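# Flip the chain and seat the cover plate

## Task

Flip the chain over so the pins on its connecting link face upward and all of its links rest flat on the block, then press the cover plate down onto both pins. The final arrangement must stay in place with no help from the robot; if a gripper is still holding it, the goal is not met.

## Robot and tools

Robot: two arms, left_arm and right_arm, each with six joints and a two-finger gripper. Joint order, used everywhere: waist, shoulder, elbow, wrist pitch, wrist yaw, wrist roll. Nominal ranges in rad: waist -2.618 to 3.054, shoulder 0.000 to 3.142, elbow 0.000 to 3.142, wrist pitch -1.571 to 1.571, wrist yaw -1.571 to 1.571, wrist roll -2.094 to 2.094. A true end stop may sit up to 0.036 rad either side of these values.

Frame: a single world frame for both arms. Its origin is on the table surface midway between the arms, +z is up, +x reaches out across the table, and left_arm stands on the +y side. The words left and right are only arm names, not image sides.

Row format, for both execute_actions and move: one flat list of 14 numbers, each in [-1, 1], covering both arms even if only one moves. Numbers 1 to 6 are left_arm joint displacements in the order above, number 7 is left_arm opening, and numbers 8 to 14 repeat this for right_arm. Joint values are scaled: 1.0 equals 1.202 rad for waist, 1.258 shoulder, 1.238 elbow, 2.073 wrist pitch, 2.022 wrist yaw and 2.022 wrist roll. Opening is absolute, not an offset: +1 fully open, -1 closed.

execute_actions(actions): a list of actions; each action is a list of up to 15 rows, one row per 1/30 s control step. If fewer than 15 rows are given, the last row is held for the remaining steps, so every action lasts 0.5 s. Joint numbers in every row are offsets from the joint angles the arm had when that action began, not from the previous row; for a call's first action they are offsets from the latest angles reported in the scene. An empty list just returns state and images. If an action would carry any joint more than 0.036 rad beyond its range end, that action is rejected for both arms; if the first action fails this or any action is malformed, the entire call does nothing. A joint pushed into its real stop halts there, and the result prints "joint sent to its limit"; absence of that line does not prove there is room left.

move(target, speed, blocking): target is one 14-number row as above; its joint offsets are taken from the Joint positions in the latest result that lists them, not from wherever the arm is at start. Openings are sent immediately. All joints travel in sync so each reaches its goal together, meaning the gripper tip traces a curve, and nothing avoids obstacles or the other arm. speed (rad/s, 0.01 to 2, default 0.5) caps the joint with the longest path. Paths last 0.5 to 10 s; longer ones are cut off at 10 s. With blocking=false you get a result after 0.5 s while motion continues; you must call wait or stop before any further move or execute_actions. The result adds a "move:" line giving the ending (done, off_target, moving, held, fault), limits=held or limits=none, and the joint of each arm furthest from target. Faster motion and targets set deeper past a contact mean harder impacts and pressing.

wait(seconds): 0 to 10; lets time pass with last commands held and returns early if a running move finishes. stop(): brakes a running move; fingers keep going. zoom_image(camera, region): camera is cam_high, cam_low, cam_left_wrist or cam_right_wrist; region is [x0, y0, x1, y1] in that camera's pixels, origin top-left, at most 504 by 504. finished_scene(scene): pass the current scene number; irreversible, and the reply reports success.

Results: a state line per arm with end_effector_position (metres) and end_effector_quat_wxyz in the world frame; the printed position can drift from truth at long reach. The gripper's fingers point along its own +z and close along its y; the reported point lies between the pads, under 1 cm behind the tips. Joint positions and Joint velocities list each arm's six joints (rad, rad/s) and then the pad gap (m, m/s; 0.087 m fully open). Joint targets shows where joints are currently being driven. grip_measured reports opening on the command scale, with a fixed per-gripper error near 1 mm. "joint command not followed" means a clearance check altered joint targets; the rest of the row still ran. FAULT lines mean an arm stopped. MOTOR HOT warns at 75 °C; at 90 °C the arm halts for 10 seconds; at 100 °C the arm goes limp and drops.

Motion details: each step, a joint's target may lead its measured angle by at most 0.202 rad waist, 0.258 shoulder, 0.238 elbow, 0.573 wrist pitch, 0.522 wrist yaw and roll, and targets are scaled back if they would move the gripper over 70 mm, so big changes need several actions and leftovers must be re-commanded. Friction can leave a joint about 0.031 rad short, and smaller commands may not move it.

Gripping: to hold, command about 0.02 below grip_measured; less gives a lighter grip. Pads push up to about 20 N; slamming closed can bounce them open. Held parts may get brief tugs and loose ones small pushes.

Cameras: all four images are 504x504; cam_high sits near [0.882256, 0.0269817, 1.12914] looking down, cam_low near [0.920557, 0.819862, 0.440233]; wrist cameras follow their hands. Calibration may be slightly off.

Avoid: knocking anything off the table, letting the arms collide or press each other, dropping or slamming parts, and shoving hard. Let go and move clear before finishing so the assembly stands on its own.

Each tool is called after "Emit:" by a JSON object that holds its "name" and its "arguments", one argument or row to a line.

## Session

Emit:
{"name": "execute_actions", "arguments": {
  "actions": []
}}

Scene clock: 0.00 s.
left_arm: end_effector_position=(+0.5582, +0.6657, +0.2757) grip_measured=+1.000 end_effector_quat_wxyz=(+0.622, -0.627, +0.332, -0.331) | right_arm: end_effector_position=(+0.5245, -0.0628, +0.1398) grip_measured=+0.983 end_effector_quat_wxyz=(+0.585, +0.170, +0.751, -0.255)
Joint names: [waist, shoulder, elbow, wrist pitch, wrist yaw, wrist roll]
Joint positions: left_arm=[ 0.475  1.982  1.426  0.549 -0.028 -1.573  0.087] | right_arm=[0.811 2.235 1.707 0.003 1.193 0.306 0.087]
Joint velocities: left_arm=[-0.002 -0.042 -0.002 -0.037  0.022  0.037  0.   ] | right_arm=[-0.002  0.017 -0.012 -0.022  0.007  0.037 -0.001]
Joint targets: left_arm=[0.475 1.982 1.426 0.549 -0.028 -1.573] | right_arm=[0.811 2.235 1.707 0.003 1.193 0.306]

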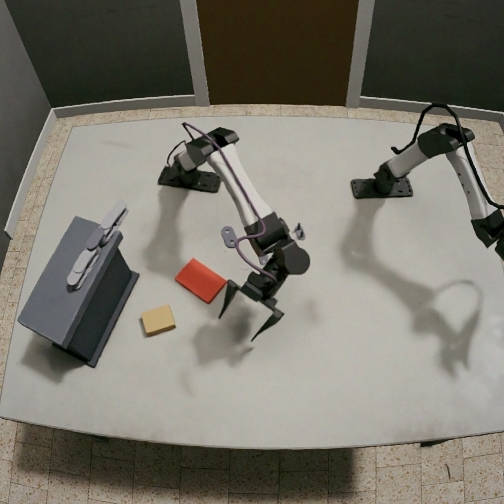

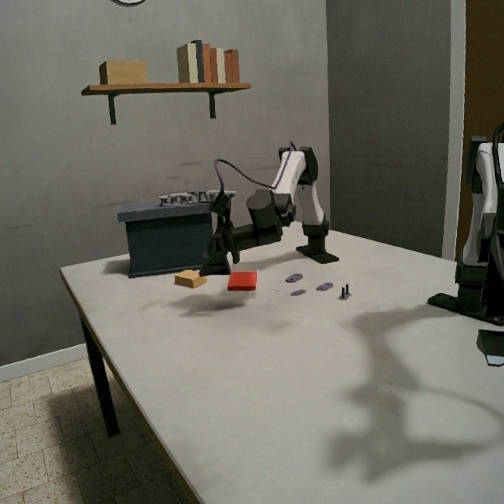

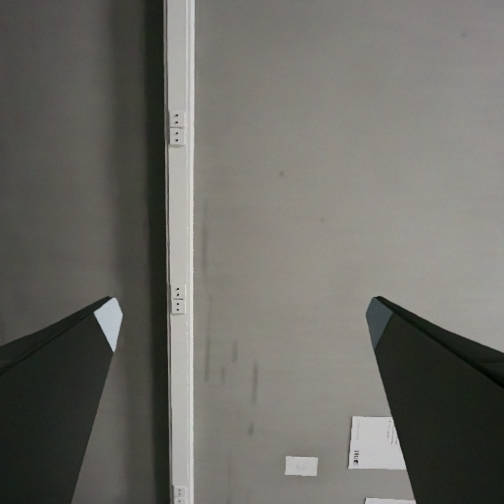

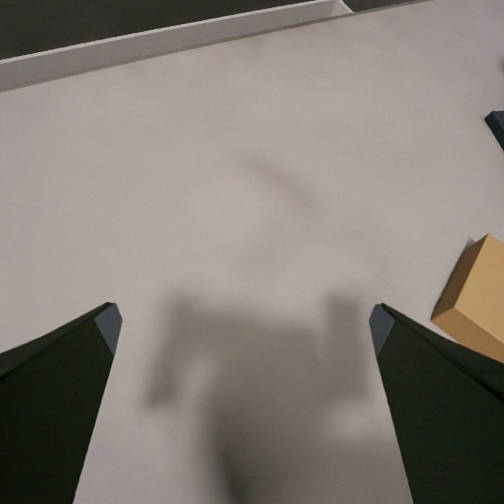

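Emit:
{"name": "zoom_image", "arguments": {
  "camera": "cam_high",
  "region": [0, 180, 200, 380]
}}

Emit:
{"name": "zoom_image", "arguments": {
  "camera": "cam_low",
  "region": [100, 170, 260, 290]
}}

Emit:
{"name": "zoom_image", "arguments": {
  "camera": "cam_low",
  "region": [260, 250, 380, 320]
}}

Region (0, 180, 200, 380) of cam_high's 504x504 image, scaled by 2.520, with more detail than that image has.

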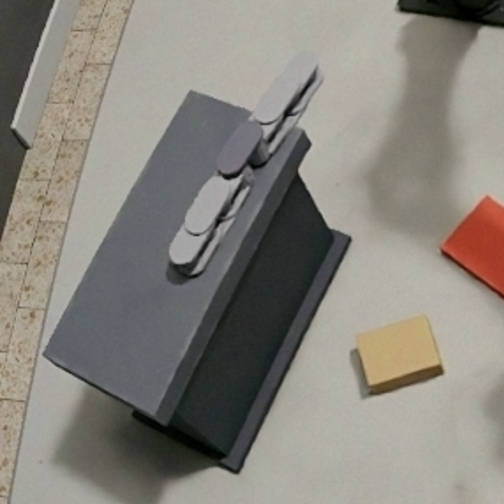

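Region (100, 170, 260, 290) of cam_low's 504x504 image, scaled by 3.150, with more detail than that image has; it fills the top 378 rows of this view, and the rest is white.

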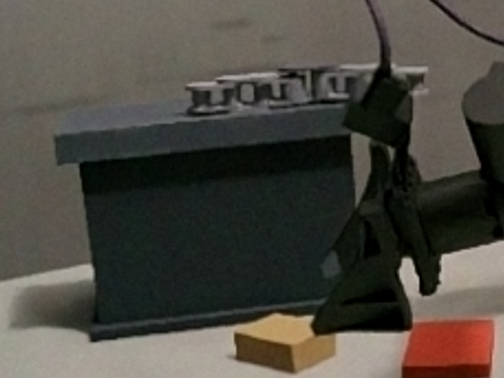

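Region (260, 250, 380, 320) of cam_low's 504x504 image, scaled by 4.200, with more detail than that image has; it fills the top 294 rows of this view, and the rest is white.

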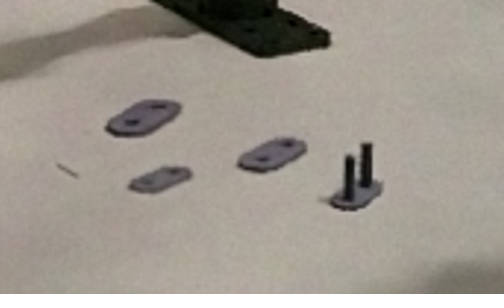

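Emit:
{"name": "move", "arguments": {
  "target": [0,-0.8,-0.6,-0.13,0,0,1, -0.25,-0.8,-0.5,0,-0.59,-0.15,1],
  "speed": 0.8
}}

Emit:
{"name": "move", "arguments": {
  "target": [0,-0.72,-0.5,-0.13,0,0,1, -0.26,-0.66,-0.63,0.047,0,0,1],
  "speed": 0.8
}}

Scene clock: 50.80 s.
left_arm: end_effector_position=(+0.3574, +0.5379, +0.3215) grip_measured=+1.000 end_effector_quat_wxyz=(+0.624, -0.625, +0.331, -0.332) | right_arm: end_effector_position=(+0.4010, -0.1066, +0.3180) grip_measured=+0.983 end_effector_quat_wxyz=(+0.654, -0.111, +0.742, +0.102)
Joint names: [waist, shoulder, elbow, wrist pitch, wrist yaw, wrist roll]
Joint positions: left_arm=[ 0.475  0.991  0.7    0.291 -0.028 -1.573  0.087] | right_arm=[0.519 1.238 1.107 0.006 0.01  0.007 0.087]
Joint velocities: left_arm=[ 0.002 -0.027 -0.002  0.007  0.022  0.037  0.   ] | right_arm=[-0.022  0.007  0.002 -0.007 -0.022 -0.037 -0.   ]
Joint targets: left_arm=[0.475 0.976 0.684 0.280 -0.028 -1.573] | right_arm=[0.510 1.229 1.088 0.003 -0.000 0.002]
move: done; limits=none; left_arm: farthest joint: the elbow, 0.016 radians from its target (0.743 radians at the start); right_arm: farthest joint: the elbow, 0.019 radians from its target (0.619 radians at the start)
camera_calibration (this result's frames):
cam_left_wrist: T_world_to_cam=[[-0.020108, 0.00302405, 0.999793, -0.315573], [-0.274494, -0.961585, -0.00261219, 0.634823], [0.961379, -0.27449, 0.0201657, -0.062455], [0, 0, 0, 1]] pos_world=[0.227952, 0.594247, 0.318426]
cam_right_wrist: T_world_to_cam=[[0.292287, -0.9562, 0.0157862, -0.230642], [-0.801017, -0.253802, -0.542178, 0.489775], [0.522437, 0.145826, -0.840115, 0.212023], [0, 0, 0, 1]] pos_world=[0.348962, -0.127152, 0.44731]

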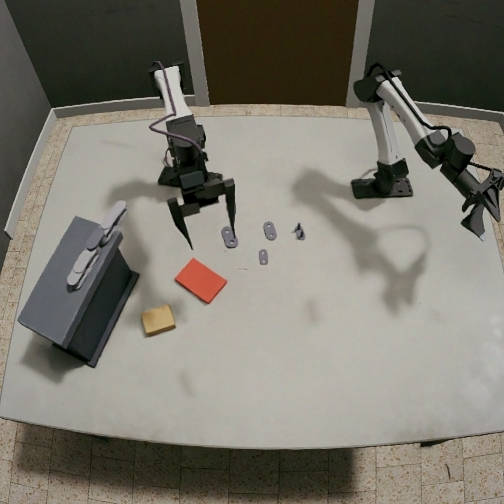

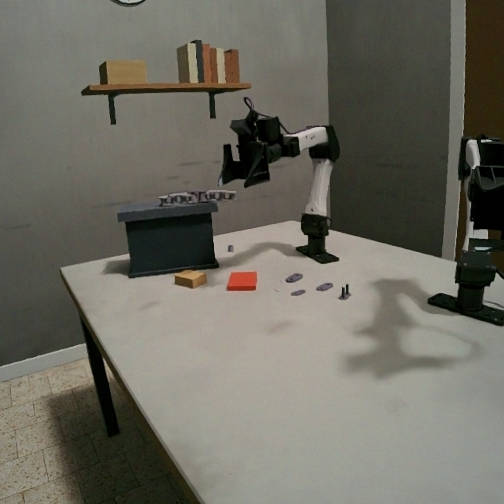

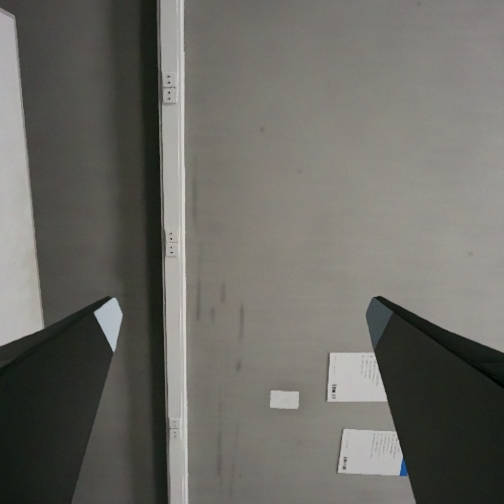

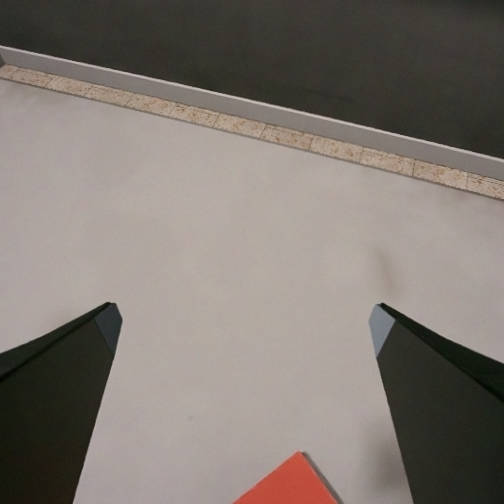

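Scene clock: 52.63 s.
left_arm: end_effector_position=(+0.2525, +0.4711, +0.2039) grip_measured=+1.000 end_effector_quat_wxyz=(+0.631, -0.618, +0.327, -0.336) | right_arm: end_effector_position=(+0.2732, -0.2357, +0.2241) grip_measured=+0.983 end_effector_quat_wxyz=(+0.712, +0.003, +0.702, +0.003)
Joint names: [waist, shoulder, elbow, wrist pitch, wrist yaw, wrist roll]
Joint positions: left_arm=[ 0.475  0.103  0.093  0.033 -0.028 -1.573  0.087] | right_arm=[0.215 0.425 0.344 0.096 0.01  0.007 0.087]
Joint velocities: left_arm=[ 0.007 -0.017 -0.002  0.022 -0.066  0.051  0.   ] | right_arm=[-0.002 -0.002  0.002 -0.007 -0.022 -0.022 -0.001]
Joint targets: left_arm=[0.475 0.085 0.080 0.021 -0.028 -1.573] | right_arm=[0.206 0.408 0.327 0.104 0.010 0.007]
move: done; limits=none; left_arm: farthest joint: the shoulder, 0.017 radians from its target (0.906 radians at the start); right_arm: farthest joint: the shoulder, 0.018 radians from its target (0.830 radians at the start)
camera_calibration (this result's frames):
cam_left_wrist: T_world_to_cam=[[-0.0394083, -0.00925975, 0.99918, -0.189096], [-0.274278, -0.961448, -0.0197278, 0.544912], [0.960843, -0.274831, 0.0353493, 0.019622], [0, 0, 0, 1]] pos_world=[0.123152, 0.527546, 0.198997]
cam_right_wrist: T_world_to_cam=[[-0.0090217, -0.999872, 0.0132321, -0.242579], [-0.756884, -0.00181964, -0.653547, 0.376022], [0.653487, -0.0159112, -0.75677, 0.126145], [0, 0, 0, 1]] pos_world=[0.199982, -0.239856, 0.344421]

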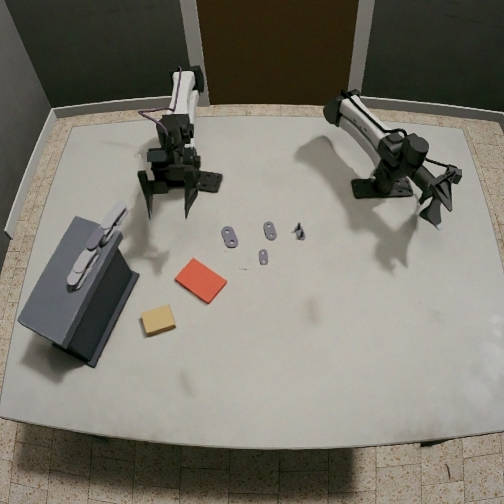

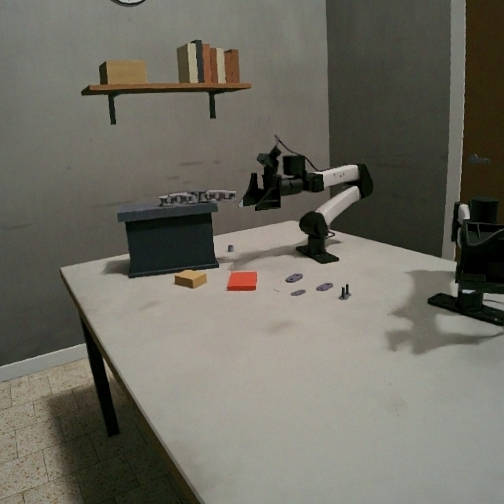

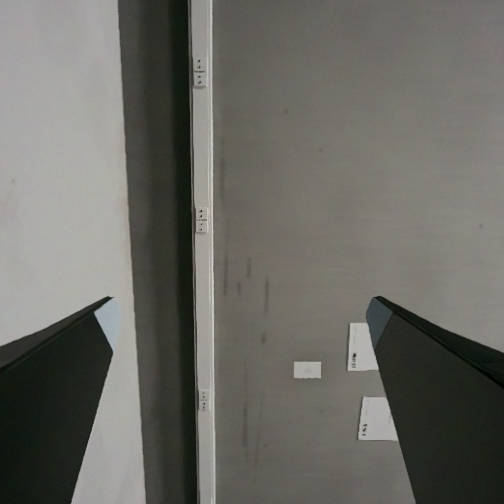

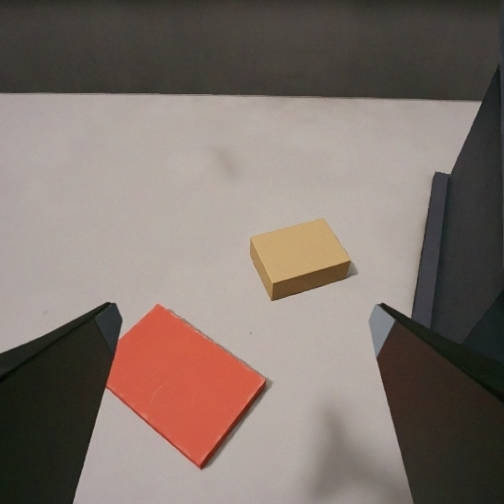

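Emit:
{"name": "move", "arguments": {
  "target": [0,0,0,0,0,0,1, 0.1,0,0,0,0,-0.78,1],
  "speed": 1.0
}}

Emit:
{"name": "zoom_image", "arguments": {
  "camera": "cam_low",
  "region": [140, 150, 300, 230]
}}

Scene clock: 60.83 s.
left_arm: end_effector_position=(+0.2525, +0.4711, +0.2039) grip_measured=+1.000 end_effector_quat_wxyz=(+0.631, -0.618, +0.327, -0.336) | right_arm: end_effector_position=(+0.2754, -0.2466, +0.2655) grip_measured=+0.983 end_effector_quat_wxyz=(+0.533, -0.521, +0.470, -0.473)
Joint names: [waist, shoulder, elbow, wrist pitch, wrist yaw, wrist roll]
Joint positions: left_arm=[ 0.475  0.103  0.093  0.033 -0.028 -1.573  0.087] | right_arm=[ 0.326  0.425  0.344  0.096  0.01  -1.562  0.087]
Joint velocities: left_arm=[ 0.007 -0.022 -0.002 -0.007 -0.037 -0.081  0.   ] | right_arm=[ 0.002 -0.017 -0.022 -0.066 -0.022 -0.066  0.001]
Joint targets: left_arm=[0.475 0.103 0.093 0.033 -0.028 -1.573] | right_arm=[0.335 0.425 0.344 0.096 0.010 -1.570]
move: done; limits=none; left_arm: farthest joint: the waist, 0.000 radians from its target (0.000 radians at the start); right_arm: farthest joint: the waist, 0.009 radians from its target (0.120 radians at the start)
camera_calibration (this result's frames):
cam_left_wrist: T_world_to_cam=[[-0.0394083, -0.00925975, 0.99918, -0.189096], [-0.274278, -0.961448, -0.0197278, 0.544912], [0.960843, -0.274831, 0.0353493, 0.019622], [0, 0, 0, 1]] pos_world=[0.123152, 0.527546, 0.198997]
cam_right_wrist: T_world_to_cam=[[-0.0248478, 0.00963322, 0.999645, -0.262657], [-0.689786, -0.723942, -0.0101694, 0.0373636], [0.723587, -0.689793, 0.0246332, -0.237092], [0, 0, 0, 1]] pos_world=[0.190803, -0.133965, 0.268784]

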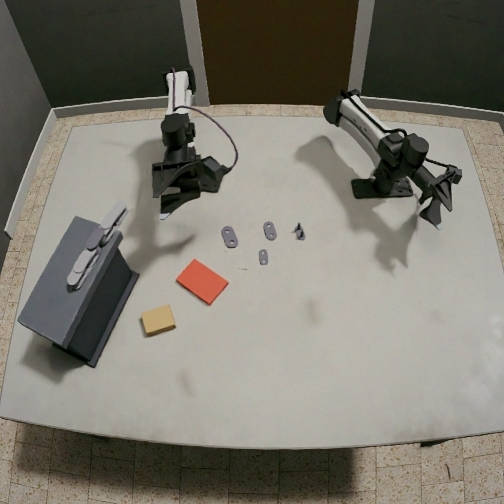

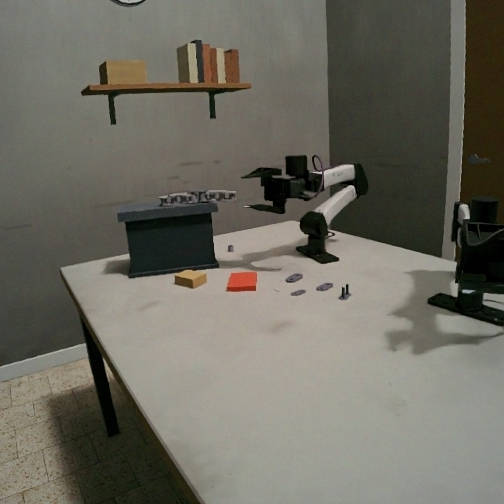

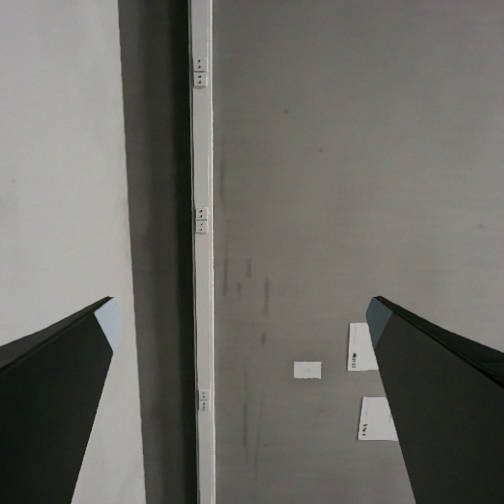

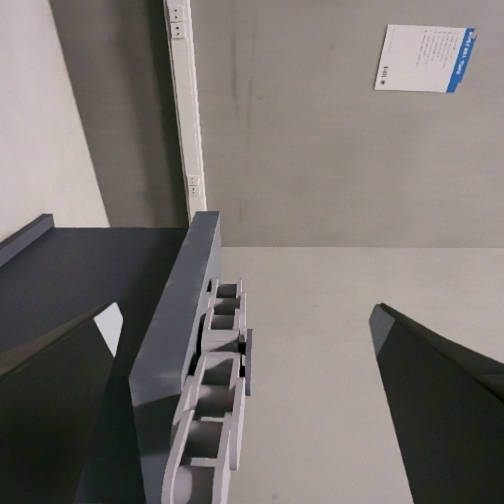

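Region (140, 150, 300, 230) of cam_low's 504x504 image, scaled by 3.150, with more detail than that image has.

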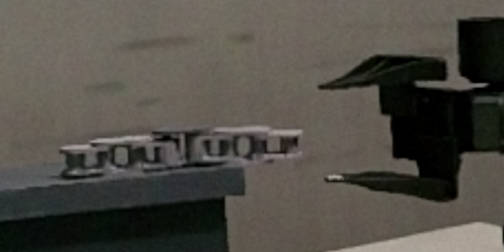

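Emit:
{"name": "move", "arguments": {
  "target": [0,0,0,0,0,0,1, 0,-0.17,-0.145,-0.025,-0.115,0.78,1],
  "speed": 1.2
}}

Emit:
{"name": "move", "arguments": {
  "target": [0,0,0,0,0,0,1, -0.2,0,0,0,0,0.778,1],
  "speed": 1.2
}}

Emit:
{"name": "move", "arguments": {
  "target": [0,0,0,0,0,0,1, -0.44,0,0,0,0,0,1],
  "speed": 0.4
}}

Scene clock: 88.40 s.
left_arm: end_effector_position=(+0.2525, +0.4711, +0.2039) grip_measured=+1.000 end_effector_quat_wxyz=(+0.631, -0.618, +0.327, -0.336) | right_arm: end_effector_position=(+0.2443, -0.1689, +0.1836) grip_measured=+0.983 end_effector_quat_wxyz=(+0.701, -0.115, +0.694, +0.121)
Joint names: [waist, shoulder, elbow, wrist pitch, wrist yaw, wrist roll]
Joint positions: left_arm=[ 0.475  0.103  0.093  0.033 -0.028 -1.573  0.087] | right_arm=[ 0.326  0.228  0.184  0.056 -0.213  0.009  0.087]
Joint velocities: left_arm=[-0.017 -0.012  0.012 -0.022 -0.022  0.037  0.   ] | right_arm=[-0.012  0.017 -0.007  0.051  0.022 -0.022  0.   ]
Joint targets: left_arm=[0.475 0.103 0.093 0.033 -0.028 -1.573] | right_arm=[0.326 0.211 0.164 0.044 -0.222 0.015]
move: done; limits=none; left_arm: farthest joint: the waist, 0.000 radians from its target (0.000 radians at the start); right_arm: farthest joint: the elbow, 0.019 radians from its target (0.179 radians at the start)
camera_calibration (this result's frames):
cam_left_wrist: T_world_to_cam=[[-0.0394083, -0.00925975, 0.99918, -0.189096], [-0.274278, -0.961448, -0.0197278, 0.544912], [0.960843, -0.274831, 0.0353493, 0.019622], [0, 0, 0, 1]] pos_world=[0.123152, 0.527546, 0.198997]
cam_right_wrist: T_world_to_cam=[[0.319097, -0.947619, 0.0139808, -0.247048], [-0.715931, -0.250693, -0.65161, 0.27537], [0.620983, 0.197917, -0.758425, 0.15974], [0, 0, 0, 1]] pos_world=[0.176783, -0.196689, 0.304039]

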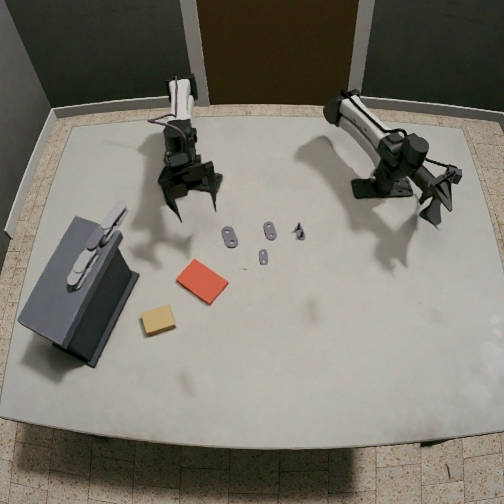

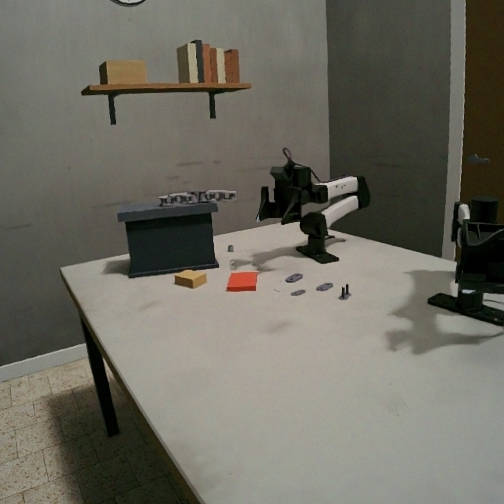

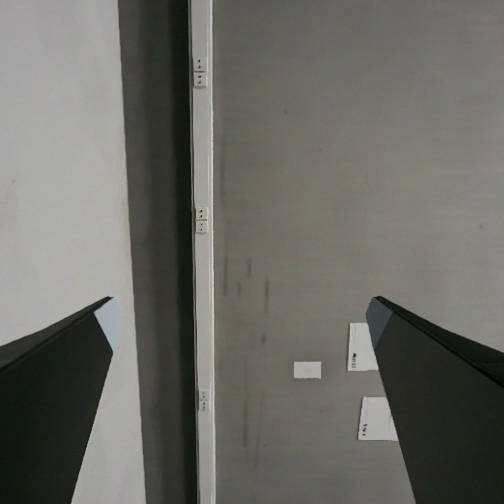

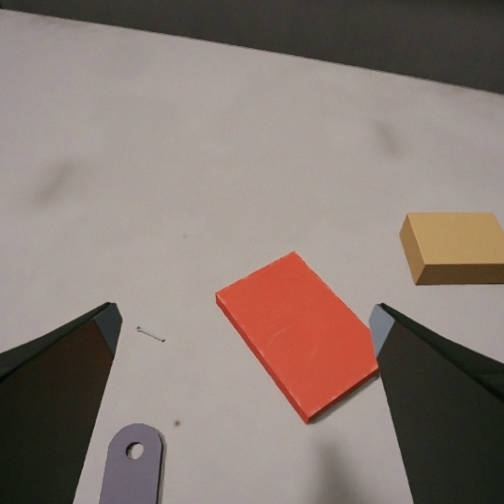

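Scene clock: 90.70 s.
left_arm: end_effector_position=(+0.2525, +0.4711, +0.2039) grip_measured=+1.000 end_effector_quat_wxyz=(+0.631, -0.618, +0.327, -0.336) | right_arm: end_effector_position=(+0.2486, -0.1869, +0.2253) grip_measured=+0.983 end_effector_quat_wxyz=(+0.476, +0.471, +0.522, +0.528)
Joint names: [waist, shoulder, elbow, wrist pitch, wrist yaw, wrist roll]
Joint positions: left_arm=[ 0.475  0.103  0.093  0.033 -0.028 -1.573  0.087] | right_arm=[ 0.095  0.228  0.184  0.056 -0.213  1.575  0.087]
Joint velocities: left_arm=[ 0.012 -0.007  0.017 -0.007 -0.007 -0.081  0.   ] | right_arm=[ 0.007 -0.007  0.012 -0.007 -0.11   0.051 -0.001]
Joint targets: left_arm=[0.475 0.103 0.093 0.033 -0.028 -1.573] | right_arm=[0.086 0.228 0.184 0.056 -0.213 1.583]
move: done; limits=none; left_arm: farthest joint: the waist, 0.000 radians from its target (0.000 radians at the start); right_arm: farthest joint: the waist, 0.009 radians from its target (0.240 radians at the start)
camera_calibration (this result's frames):
cam_left_wrist: T_world_to_cam=[[-0.0394083, -0.00925975, 0.99918, -0.189096], [-0.274278, -0.961448, -0.0197278, 0.544912], [0.960843, -0.274831, 0.0353493, 0.019622], [0, 0, 0, 1]] pos_world=[0.123152, 0.527546, 0.198997]
cam_right_wrist: T_world_to_cam=[[0.00434244, -0.0189612, -0.999811, 0.214157], [-0.82791, 0.560681, -0.014229, 0.336949], [0.560844, 0.827815, -0.0132635, 0.157071], [0, 0, 0, 1]] pos_world=[0.189941, -0.314886, 0.220995]

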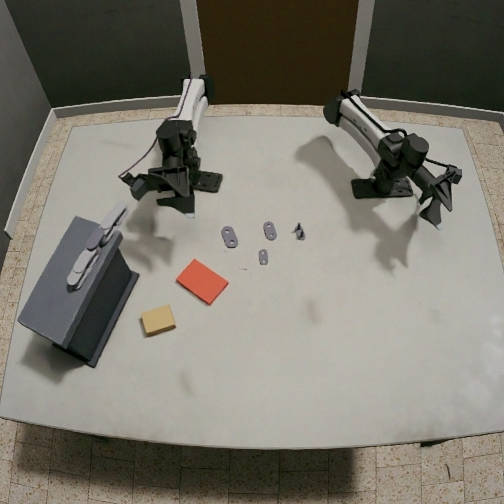

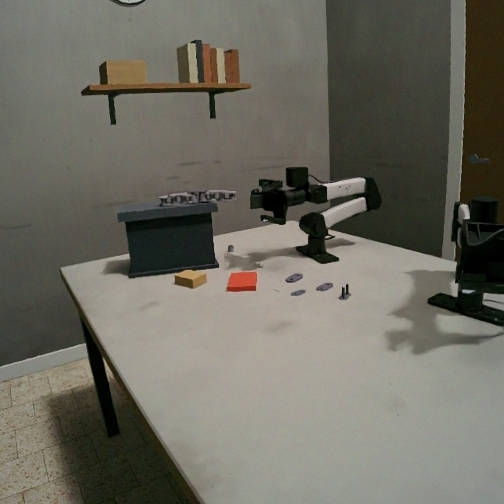

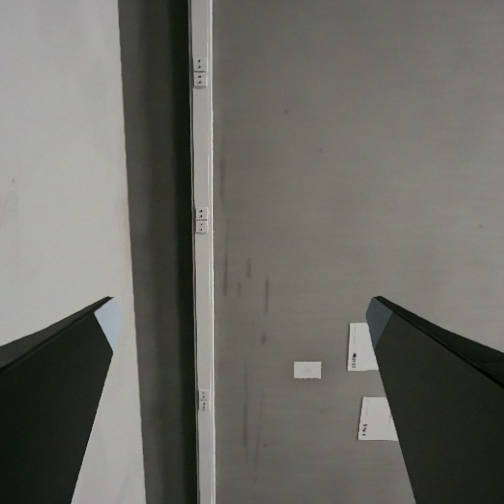

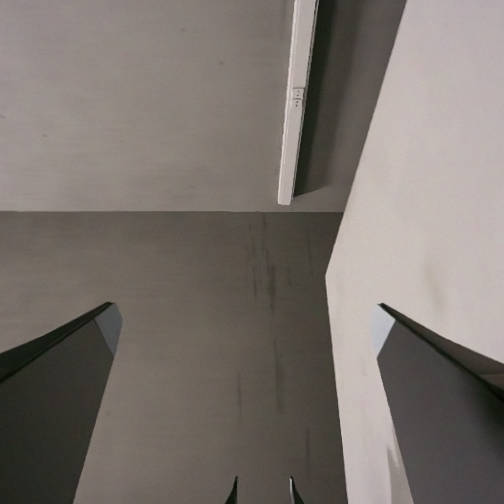

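Scene clock: 92.40 s.
left_arm: end_effector_position=(+0.2525, +0.4711, +0.2039) grip_measured=+1.000 end_effector_quat_wxyz=(+0.631, -0.618, +0.327, -0.336) | right_arm: end_effector_position=(+0.2399, -0.3198, +0.2253) grip_measured=+0.983 end_effector_quat_wxyz=(+0.596, +0.590, +0.383, +0.388)
Joint names: [waist, shoulder, elbow, wrist pitch, wrist yaw, wrist roll]
Joint positions: left_arm=[ 0.475  0.103  0.093  0.033 -0.028 -1.573  0.087] | right_arm=[-0.425  0.228  0.184  0.056 -0.213  1.575  0.087]
Joint velocities: left_arm=[ 0.002 -0.007  0.002  0.007 -0.007  0.037  0.   ] | right_arm=[-0.012  0.002  0.002  0.007 -0.037  0.022  0.   ]
Joint targets: left_arm=[0.475 0.103 0.093 0.033 -0.028 -1.573] | right_arm=[-0.434 0.228 0.184 0.056 -0.213 1.575]
move: done; limits=none; left_arm: farthest joint: the waist, 0.000 radians from its target (0.000 radians at the start); right_arm: farthest joint: the waist, 0.008 radians from its target (0.529 radians at the start)
camera_calibration (this result's frames):
cam_left_wrist: T_world_to_cam=[[-0.0394083, -0.00925975, 0.99918, -0.189096], [-0.274278, -0.961448, -0.0197278, 0.544912], [0.960843, -0.274831, 0.0353493, 0.019622], [0, 0, 0, 1]] pos_world=[0.123152, 0.527546, 0.198997]
cam_right_wrist: T_world_to_cam=[[-0.0056592, -0.0186107, -0.999811, 0.214186], [-0.439586, 0.898088, -0.014229, 0.419052], [0.898183, 0.439423, -0.0132635, 0.0668223], [0, 0, 0, 1]] pos_world=[0.125403, -0.401723, 0.220995]

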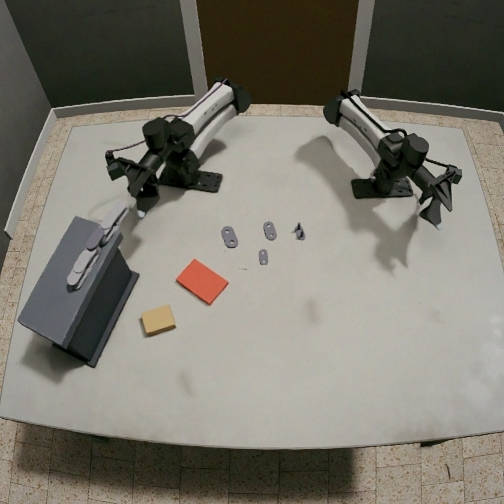

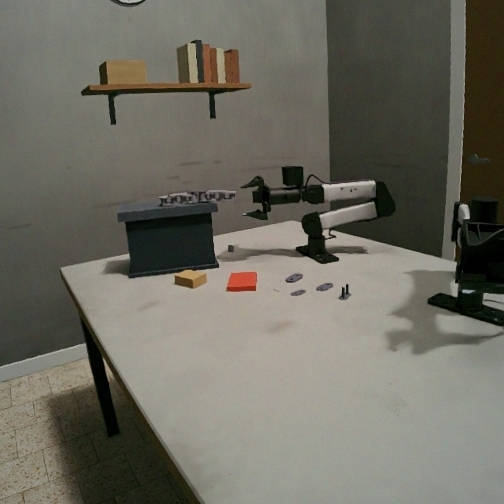

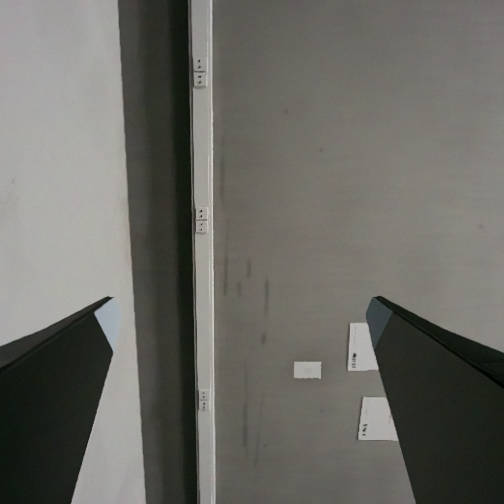

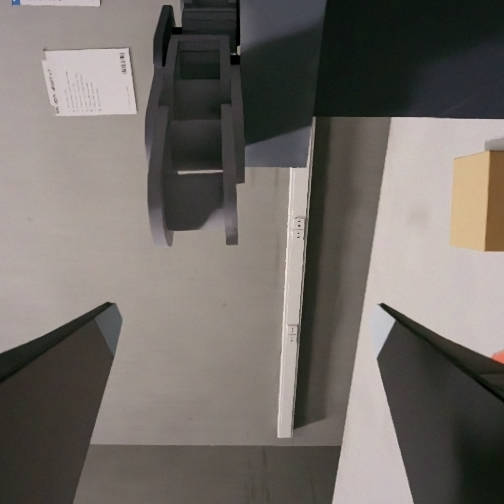

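Emit:
{"name": "move", "arguments": {
  "target": [0,0,0,0,0,0,1, 0,0.375,0.10,0.167,0,0,1],
  "speed": 0.3
}}

Emit:
{"name": "zoom_image", "arguments": {
  "camera": "cam_high",
  "region": [40, 140, 200, 300]
}}

Emit:
{"name": "zoom_image", "arguments": {
  "camera": "cam_low",
  "region": [140, 150, 300, 230]
}}

Scene clock: 99.87 s.
left_arm: end_effector_position=(+0.2525, +0.4711, +0.2039) grip_measured=+1.000 end_effector_quat_wxyz=(+0.631, -0.618, +0.327, -0.336) | right_arm: end_effector_position=(+0.2837, -0.3517, +0.2413) grip_measured=+0.983 end_effector_quat_wxyz=(+0.592, +0.594, +0.384, +0.387)
Joint names: [waist, shoulder, elbow, wrist pitch, wrist yaw, wrist roll]
Joint positions: left_arm=[ 0.475  0.103  0.093  0.033 -0.028 -1.573  0.087] | right_arm=[-0.425  0.682  0.288  0.395 -0.213  1.575  0.087]
Joint velocities: left_arm=[ 0.017 -0.012  0.007 -0.022 -0.007 -0.081  0.   ] | right_arm=[-0.002  0.002 -0.002 -0.022 -0.007  0.007  0.   ]
Joint targets: left_arm=[0.475 0.103 0.093 0.033 -0.028 -1.573] | right_arm=[-0.425 0.700 0.307 0.402 -0.213 1.575]
move: done; limits=none; left_arm: farthest joint: the waist, 0.000 radians from its target (0.000 radians at the start); right_arm: farthest joint: the elbow, 0.020 radians from its target (0.124 radians at the start)
camera_calibration (this result's frames):
cam_left_wrist: T_world_to_cam=[[-0.0394083, -0.00925975, 0.99918, -0.189096], [-0.274278, -0.961448, -0.0197278, 0.544912], [0.960843, -0.274831, 0.0353493, 0.019622], [0, 0, 0, 1]] pos_world=[0.123152, 0.527546, 0.198997]
cam_right_wrist: T_world_to_cam=[[-0.0152117, -0.011643, -0.999817, 0.235048], [-0.439672, 0.89815, -0.00376972, 0.46467], [0.898029, 0.439534, -0.0187815, 0.0431897], [0, 0, 0, 1]] pos_world=[0.169092, -0.43359, 0.237568]

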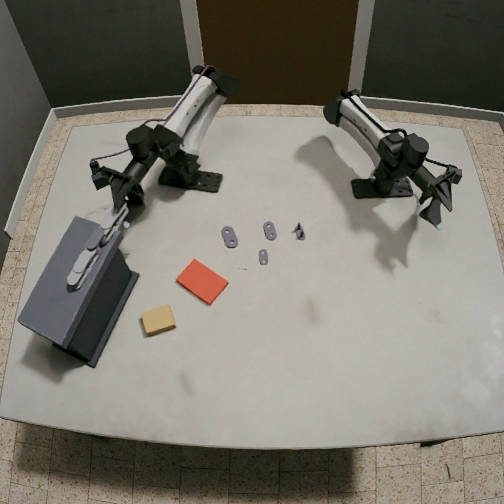

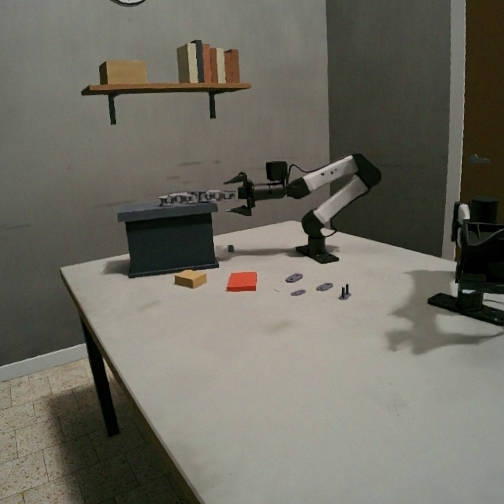

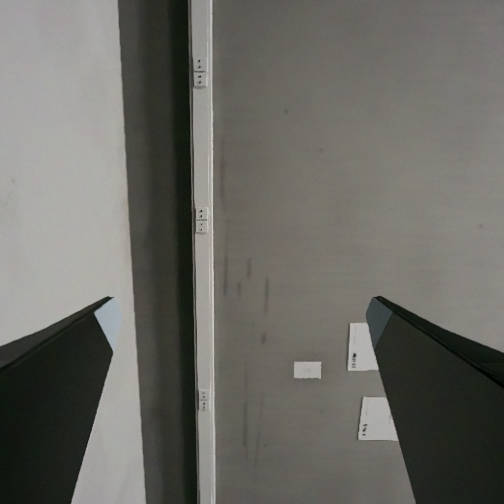

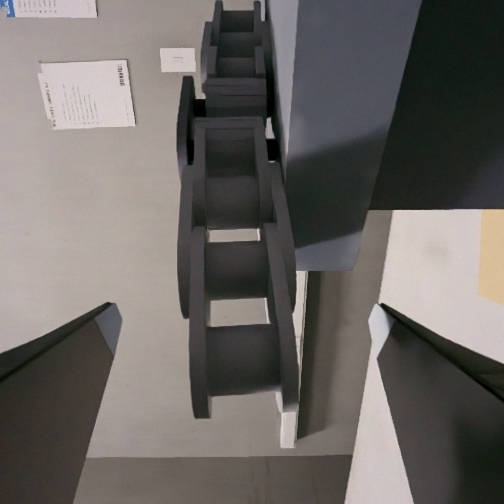

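Region (40, 140, 200, 300) of cam_high's 504x504 image, scaled by 3.150, with more detail than that image has.

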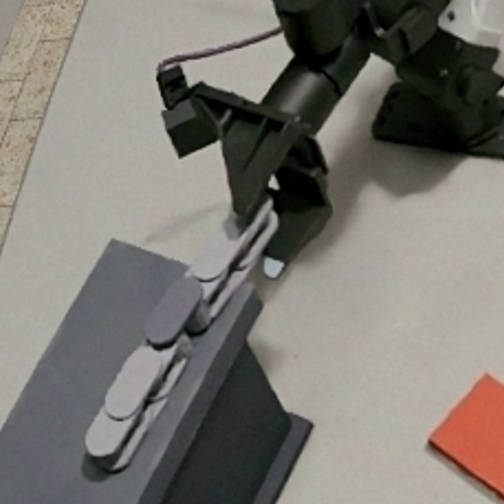

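Region (140, 150, 300, 230) of cam_low's 504x504 image, scaled by 3.150, with more detail than that image has.

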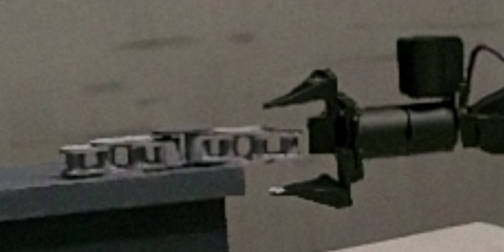

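Emit:
{"name": "move", "arguments": {
  "target": [0,0,0,0,0,0,1, -0.022,0.11,0.046,0.043,0,0,0.2],
  "speed": 0.15
}}

Emit:
{"name": "zoom_image", "arguments": {
  "camera": "cam_high",
  "region": [60, 170, 160, 270]
}}

Emit:
{"name": "zoom_image", "arguments": {
  "camera": "cam_low",
  "region": [150, 160, 270, 230]
}}

Scene clock: 106.03 s.
left_arm: end_effector_position=(+0.2525, +0.4711, +0.2039) grip_measured=+1.000 end_effector_quat_wxyz=(+0.631, -0.618, +0.327, -0.336) | right_arm: end_effector_position=(+0.2955, -0.3673, +0.2438) grip_measured=+0.200 end_effector_quat_wxyz=(+0.595, +0.597, +0.379, +0.381)
Joint names: [waist, shoulder, elbow, wrist pitch, wrist yaw, wrist roll]
Joint positions: left_arm=[ 0.475  0.103  0.093  0.033 -0.028 -1.573  0.087] | right_arm=[-0.443  0.803  0.325  0.476 -0.213  1.575  0.052]
Joint velocities: left_arm=[ 0.002 -0.002 -0.032  0.007 -0.051 -0.037  0.   ] | right_arm=[-0.017  0.002  0.012 -0.037  0.007  0.007 -0.   ]
Joint targets: left_arm=[0.475 0.103 0.093 0.033 -0.028 -1.573] | right_arm=[-0.452 0.821 0.345 0.484 -0.213 1.575]
move: done; limits=none; left_arm: farthest joint: the waist, 0.000 radians from its target (0.000 radians at the start); right_arm: farthest joint: the elbow, 0.020 radians from its target (0.057 radians at the start)
camera_calibration (this result's frames):
cam_left_wrist: T_world_to_cam=[[-0.0394083, -0.00925975, 0.99918, -0.189096], [-0.274278, -0.961448, -0.0197278, 0.544912], [0.960843, -0.274831, 0.0353493, 0.019622], [0, 0, 0, 1]] pos_world=[0.123152, 0.527546, 0.198997]
cam_right_wrist: T_world_to_cam=[[-0.0166303, -0.0104538, -0.999807, 0.238401], [-0.423849, 0.90573, -0.00242005, 0.481643], [0.90558, 0.423726, -0.0194934, 0.0315856], [0, 0, 0, 1]] pos_world=[0.179505, -0.44713, 0.240136]

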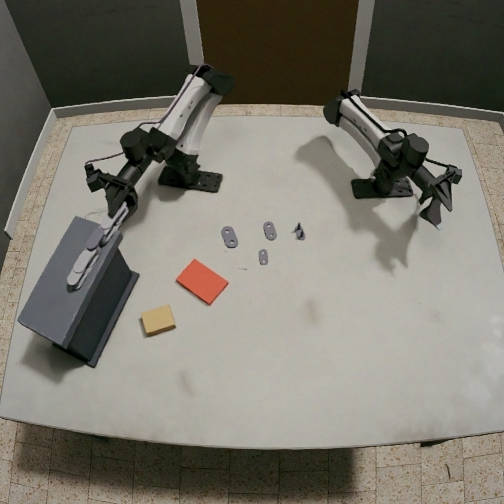

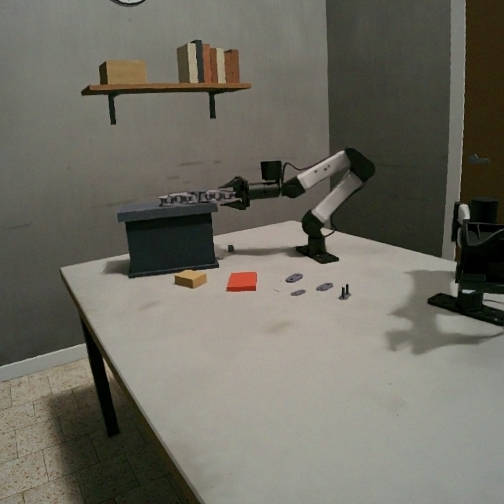

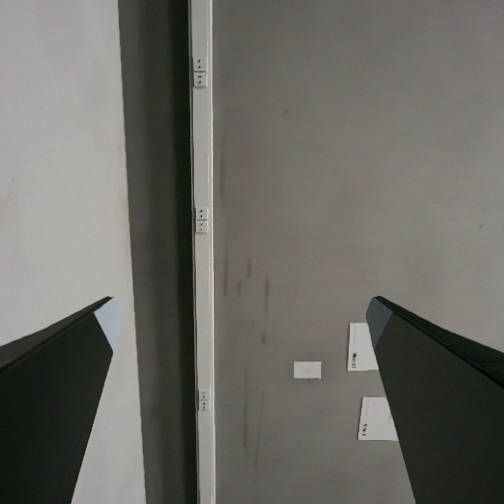

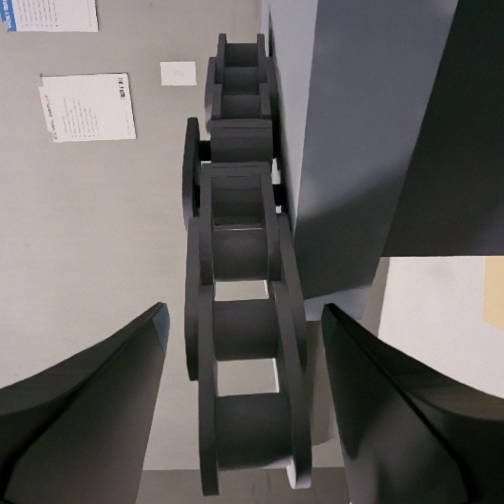

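Region (60, 170, 160, 270) of cam_high's 504x504 image, scaled by 5.040, with more detail than that image has.

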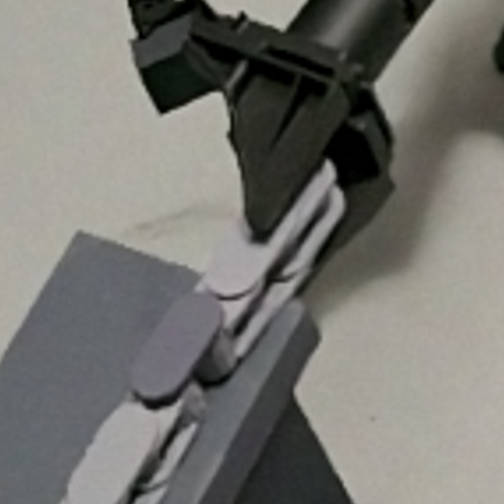

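Region (150, 160, 270, 230) of cam_low's 504x504 image, scaled by 4.200, with more detail than that image has; it fills the top 294 rows of this view, and the rest is white.

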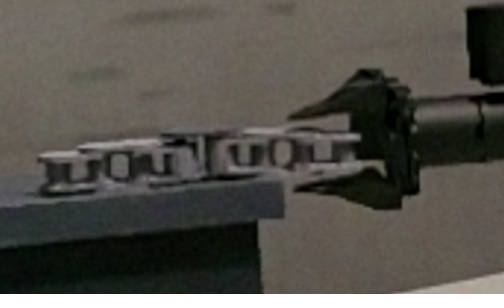

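Emit:
{"name": "execute_actions", "arguments": {
  "actions": [
    [[0,0,0,0,0,0,1,0,0,0,0,0,0,0.0]],
    [[0,0,0,0,0,0,1,0,0,0,0,0,0,-0.15]],
    [[0,0,0,0,0,0,1,0,0,0,0,0,0,-0.28]]
  ]
}}

Scene clock: 109.27 s.
left_arm: end_effector_position=(+0.2525, +0.4711, +0.2039) grip_measured=+1.000 end_effector_quat_wxyz=(+0.631, -0.618, +0.327, -0.336) | right_arm: end_effector_position=(+0.2955, -0.3672, +0.2452) grip_measured=-0.231 end_effector_quat_wxyz=(+0.597, +0.596, +0.378, +0.382)
Joint names: [waist, shoulder, elbow, wrist pitch, wrist yaw, wrist roll]
Joint positions: left_arm=[ 0.475  0.103  0.093  0.033 -0.028 -1.573  0.087] | right_arm=[-0.443  0.803  0.325  0.482 -0.213  1.576  0.034]
Joint velocities: left_arm=[ 0.002 -0.007 -0.007 -0.066 -0.022  0.007  0.   ] | right_arm=[-0.002 -0.002  0.012 -0.022  0.066  0.051 -0.001]
Joint targets: left_arm=[0.475 0.103 0.093 0.033 -0.028 -1.573] | right_arm=[-0.443 0.803 0.325 0.477 -0.213 1.575]
camera_calibration (this result's frames):
cam_left_wrist: T_world_to_cam=[[-0.0394083, -0.00925975, 0.99918, -0.189096], [-0.274278, -0.961448, -0.0197278, 0.544912], [0.960843, -0.274831, 0.0353493, 0.019622], [0, 0, 0, 1]] pos_world=[0.123152, 0.527546, 0.198997]
cam_right_wrist: T_world_to_cam=[[-0.0117465, -0.0132141, -0.999844, 0.237339], [-0.423826, 0.905716, -0.0069908, 0.482754], [0.905667, 0.423678, -0.0162395, 0.0307727], [0, 0, 0, 1]] pos_world=[0.179522, -0.447139, 0.241177]

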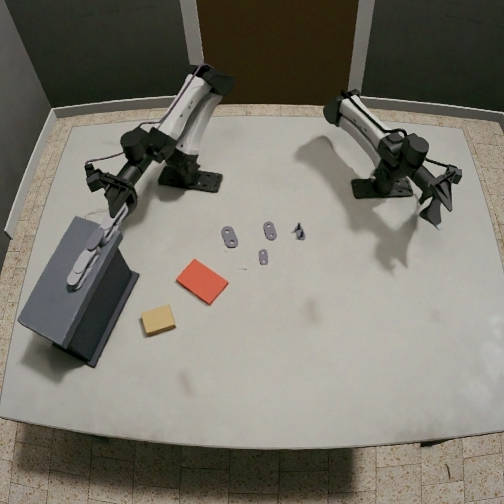

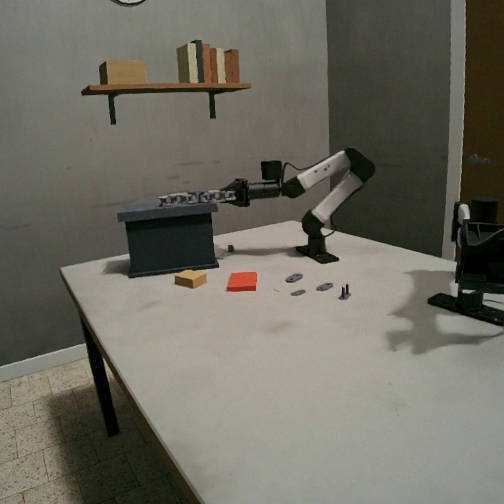

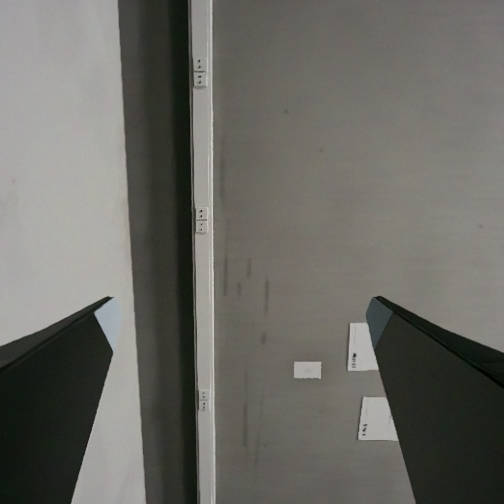

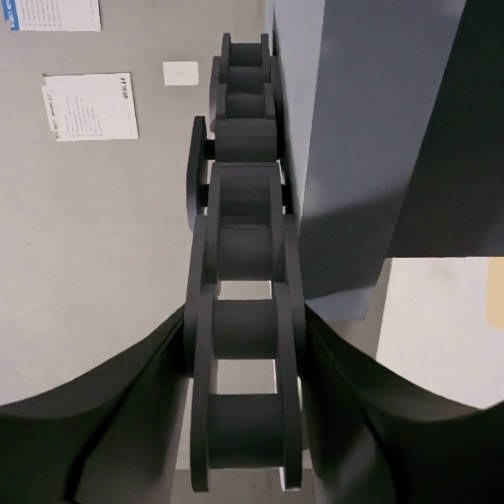

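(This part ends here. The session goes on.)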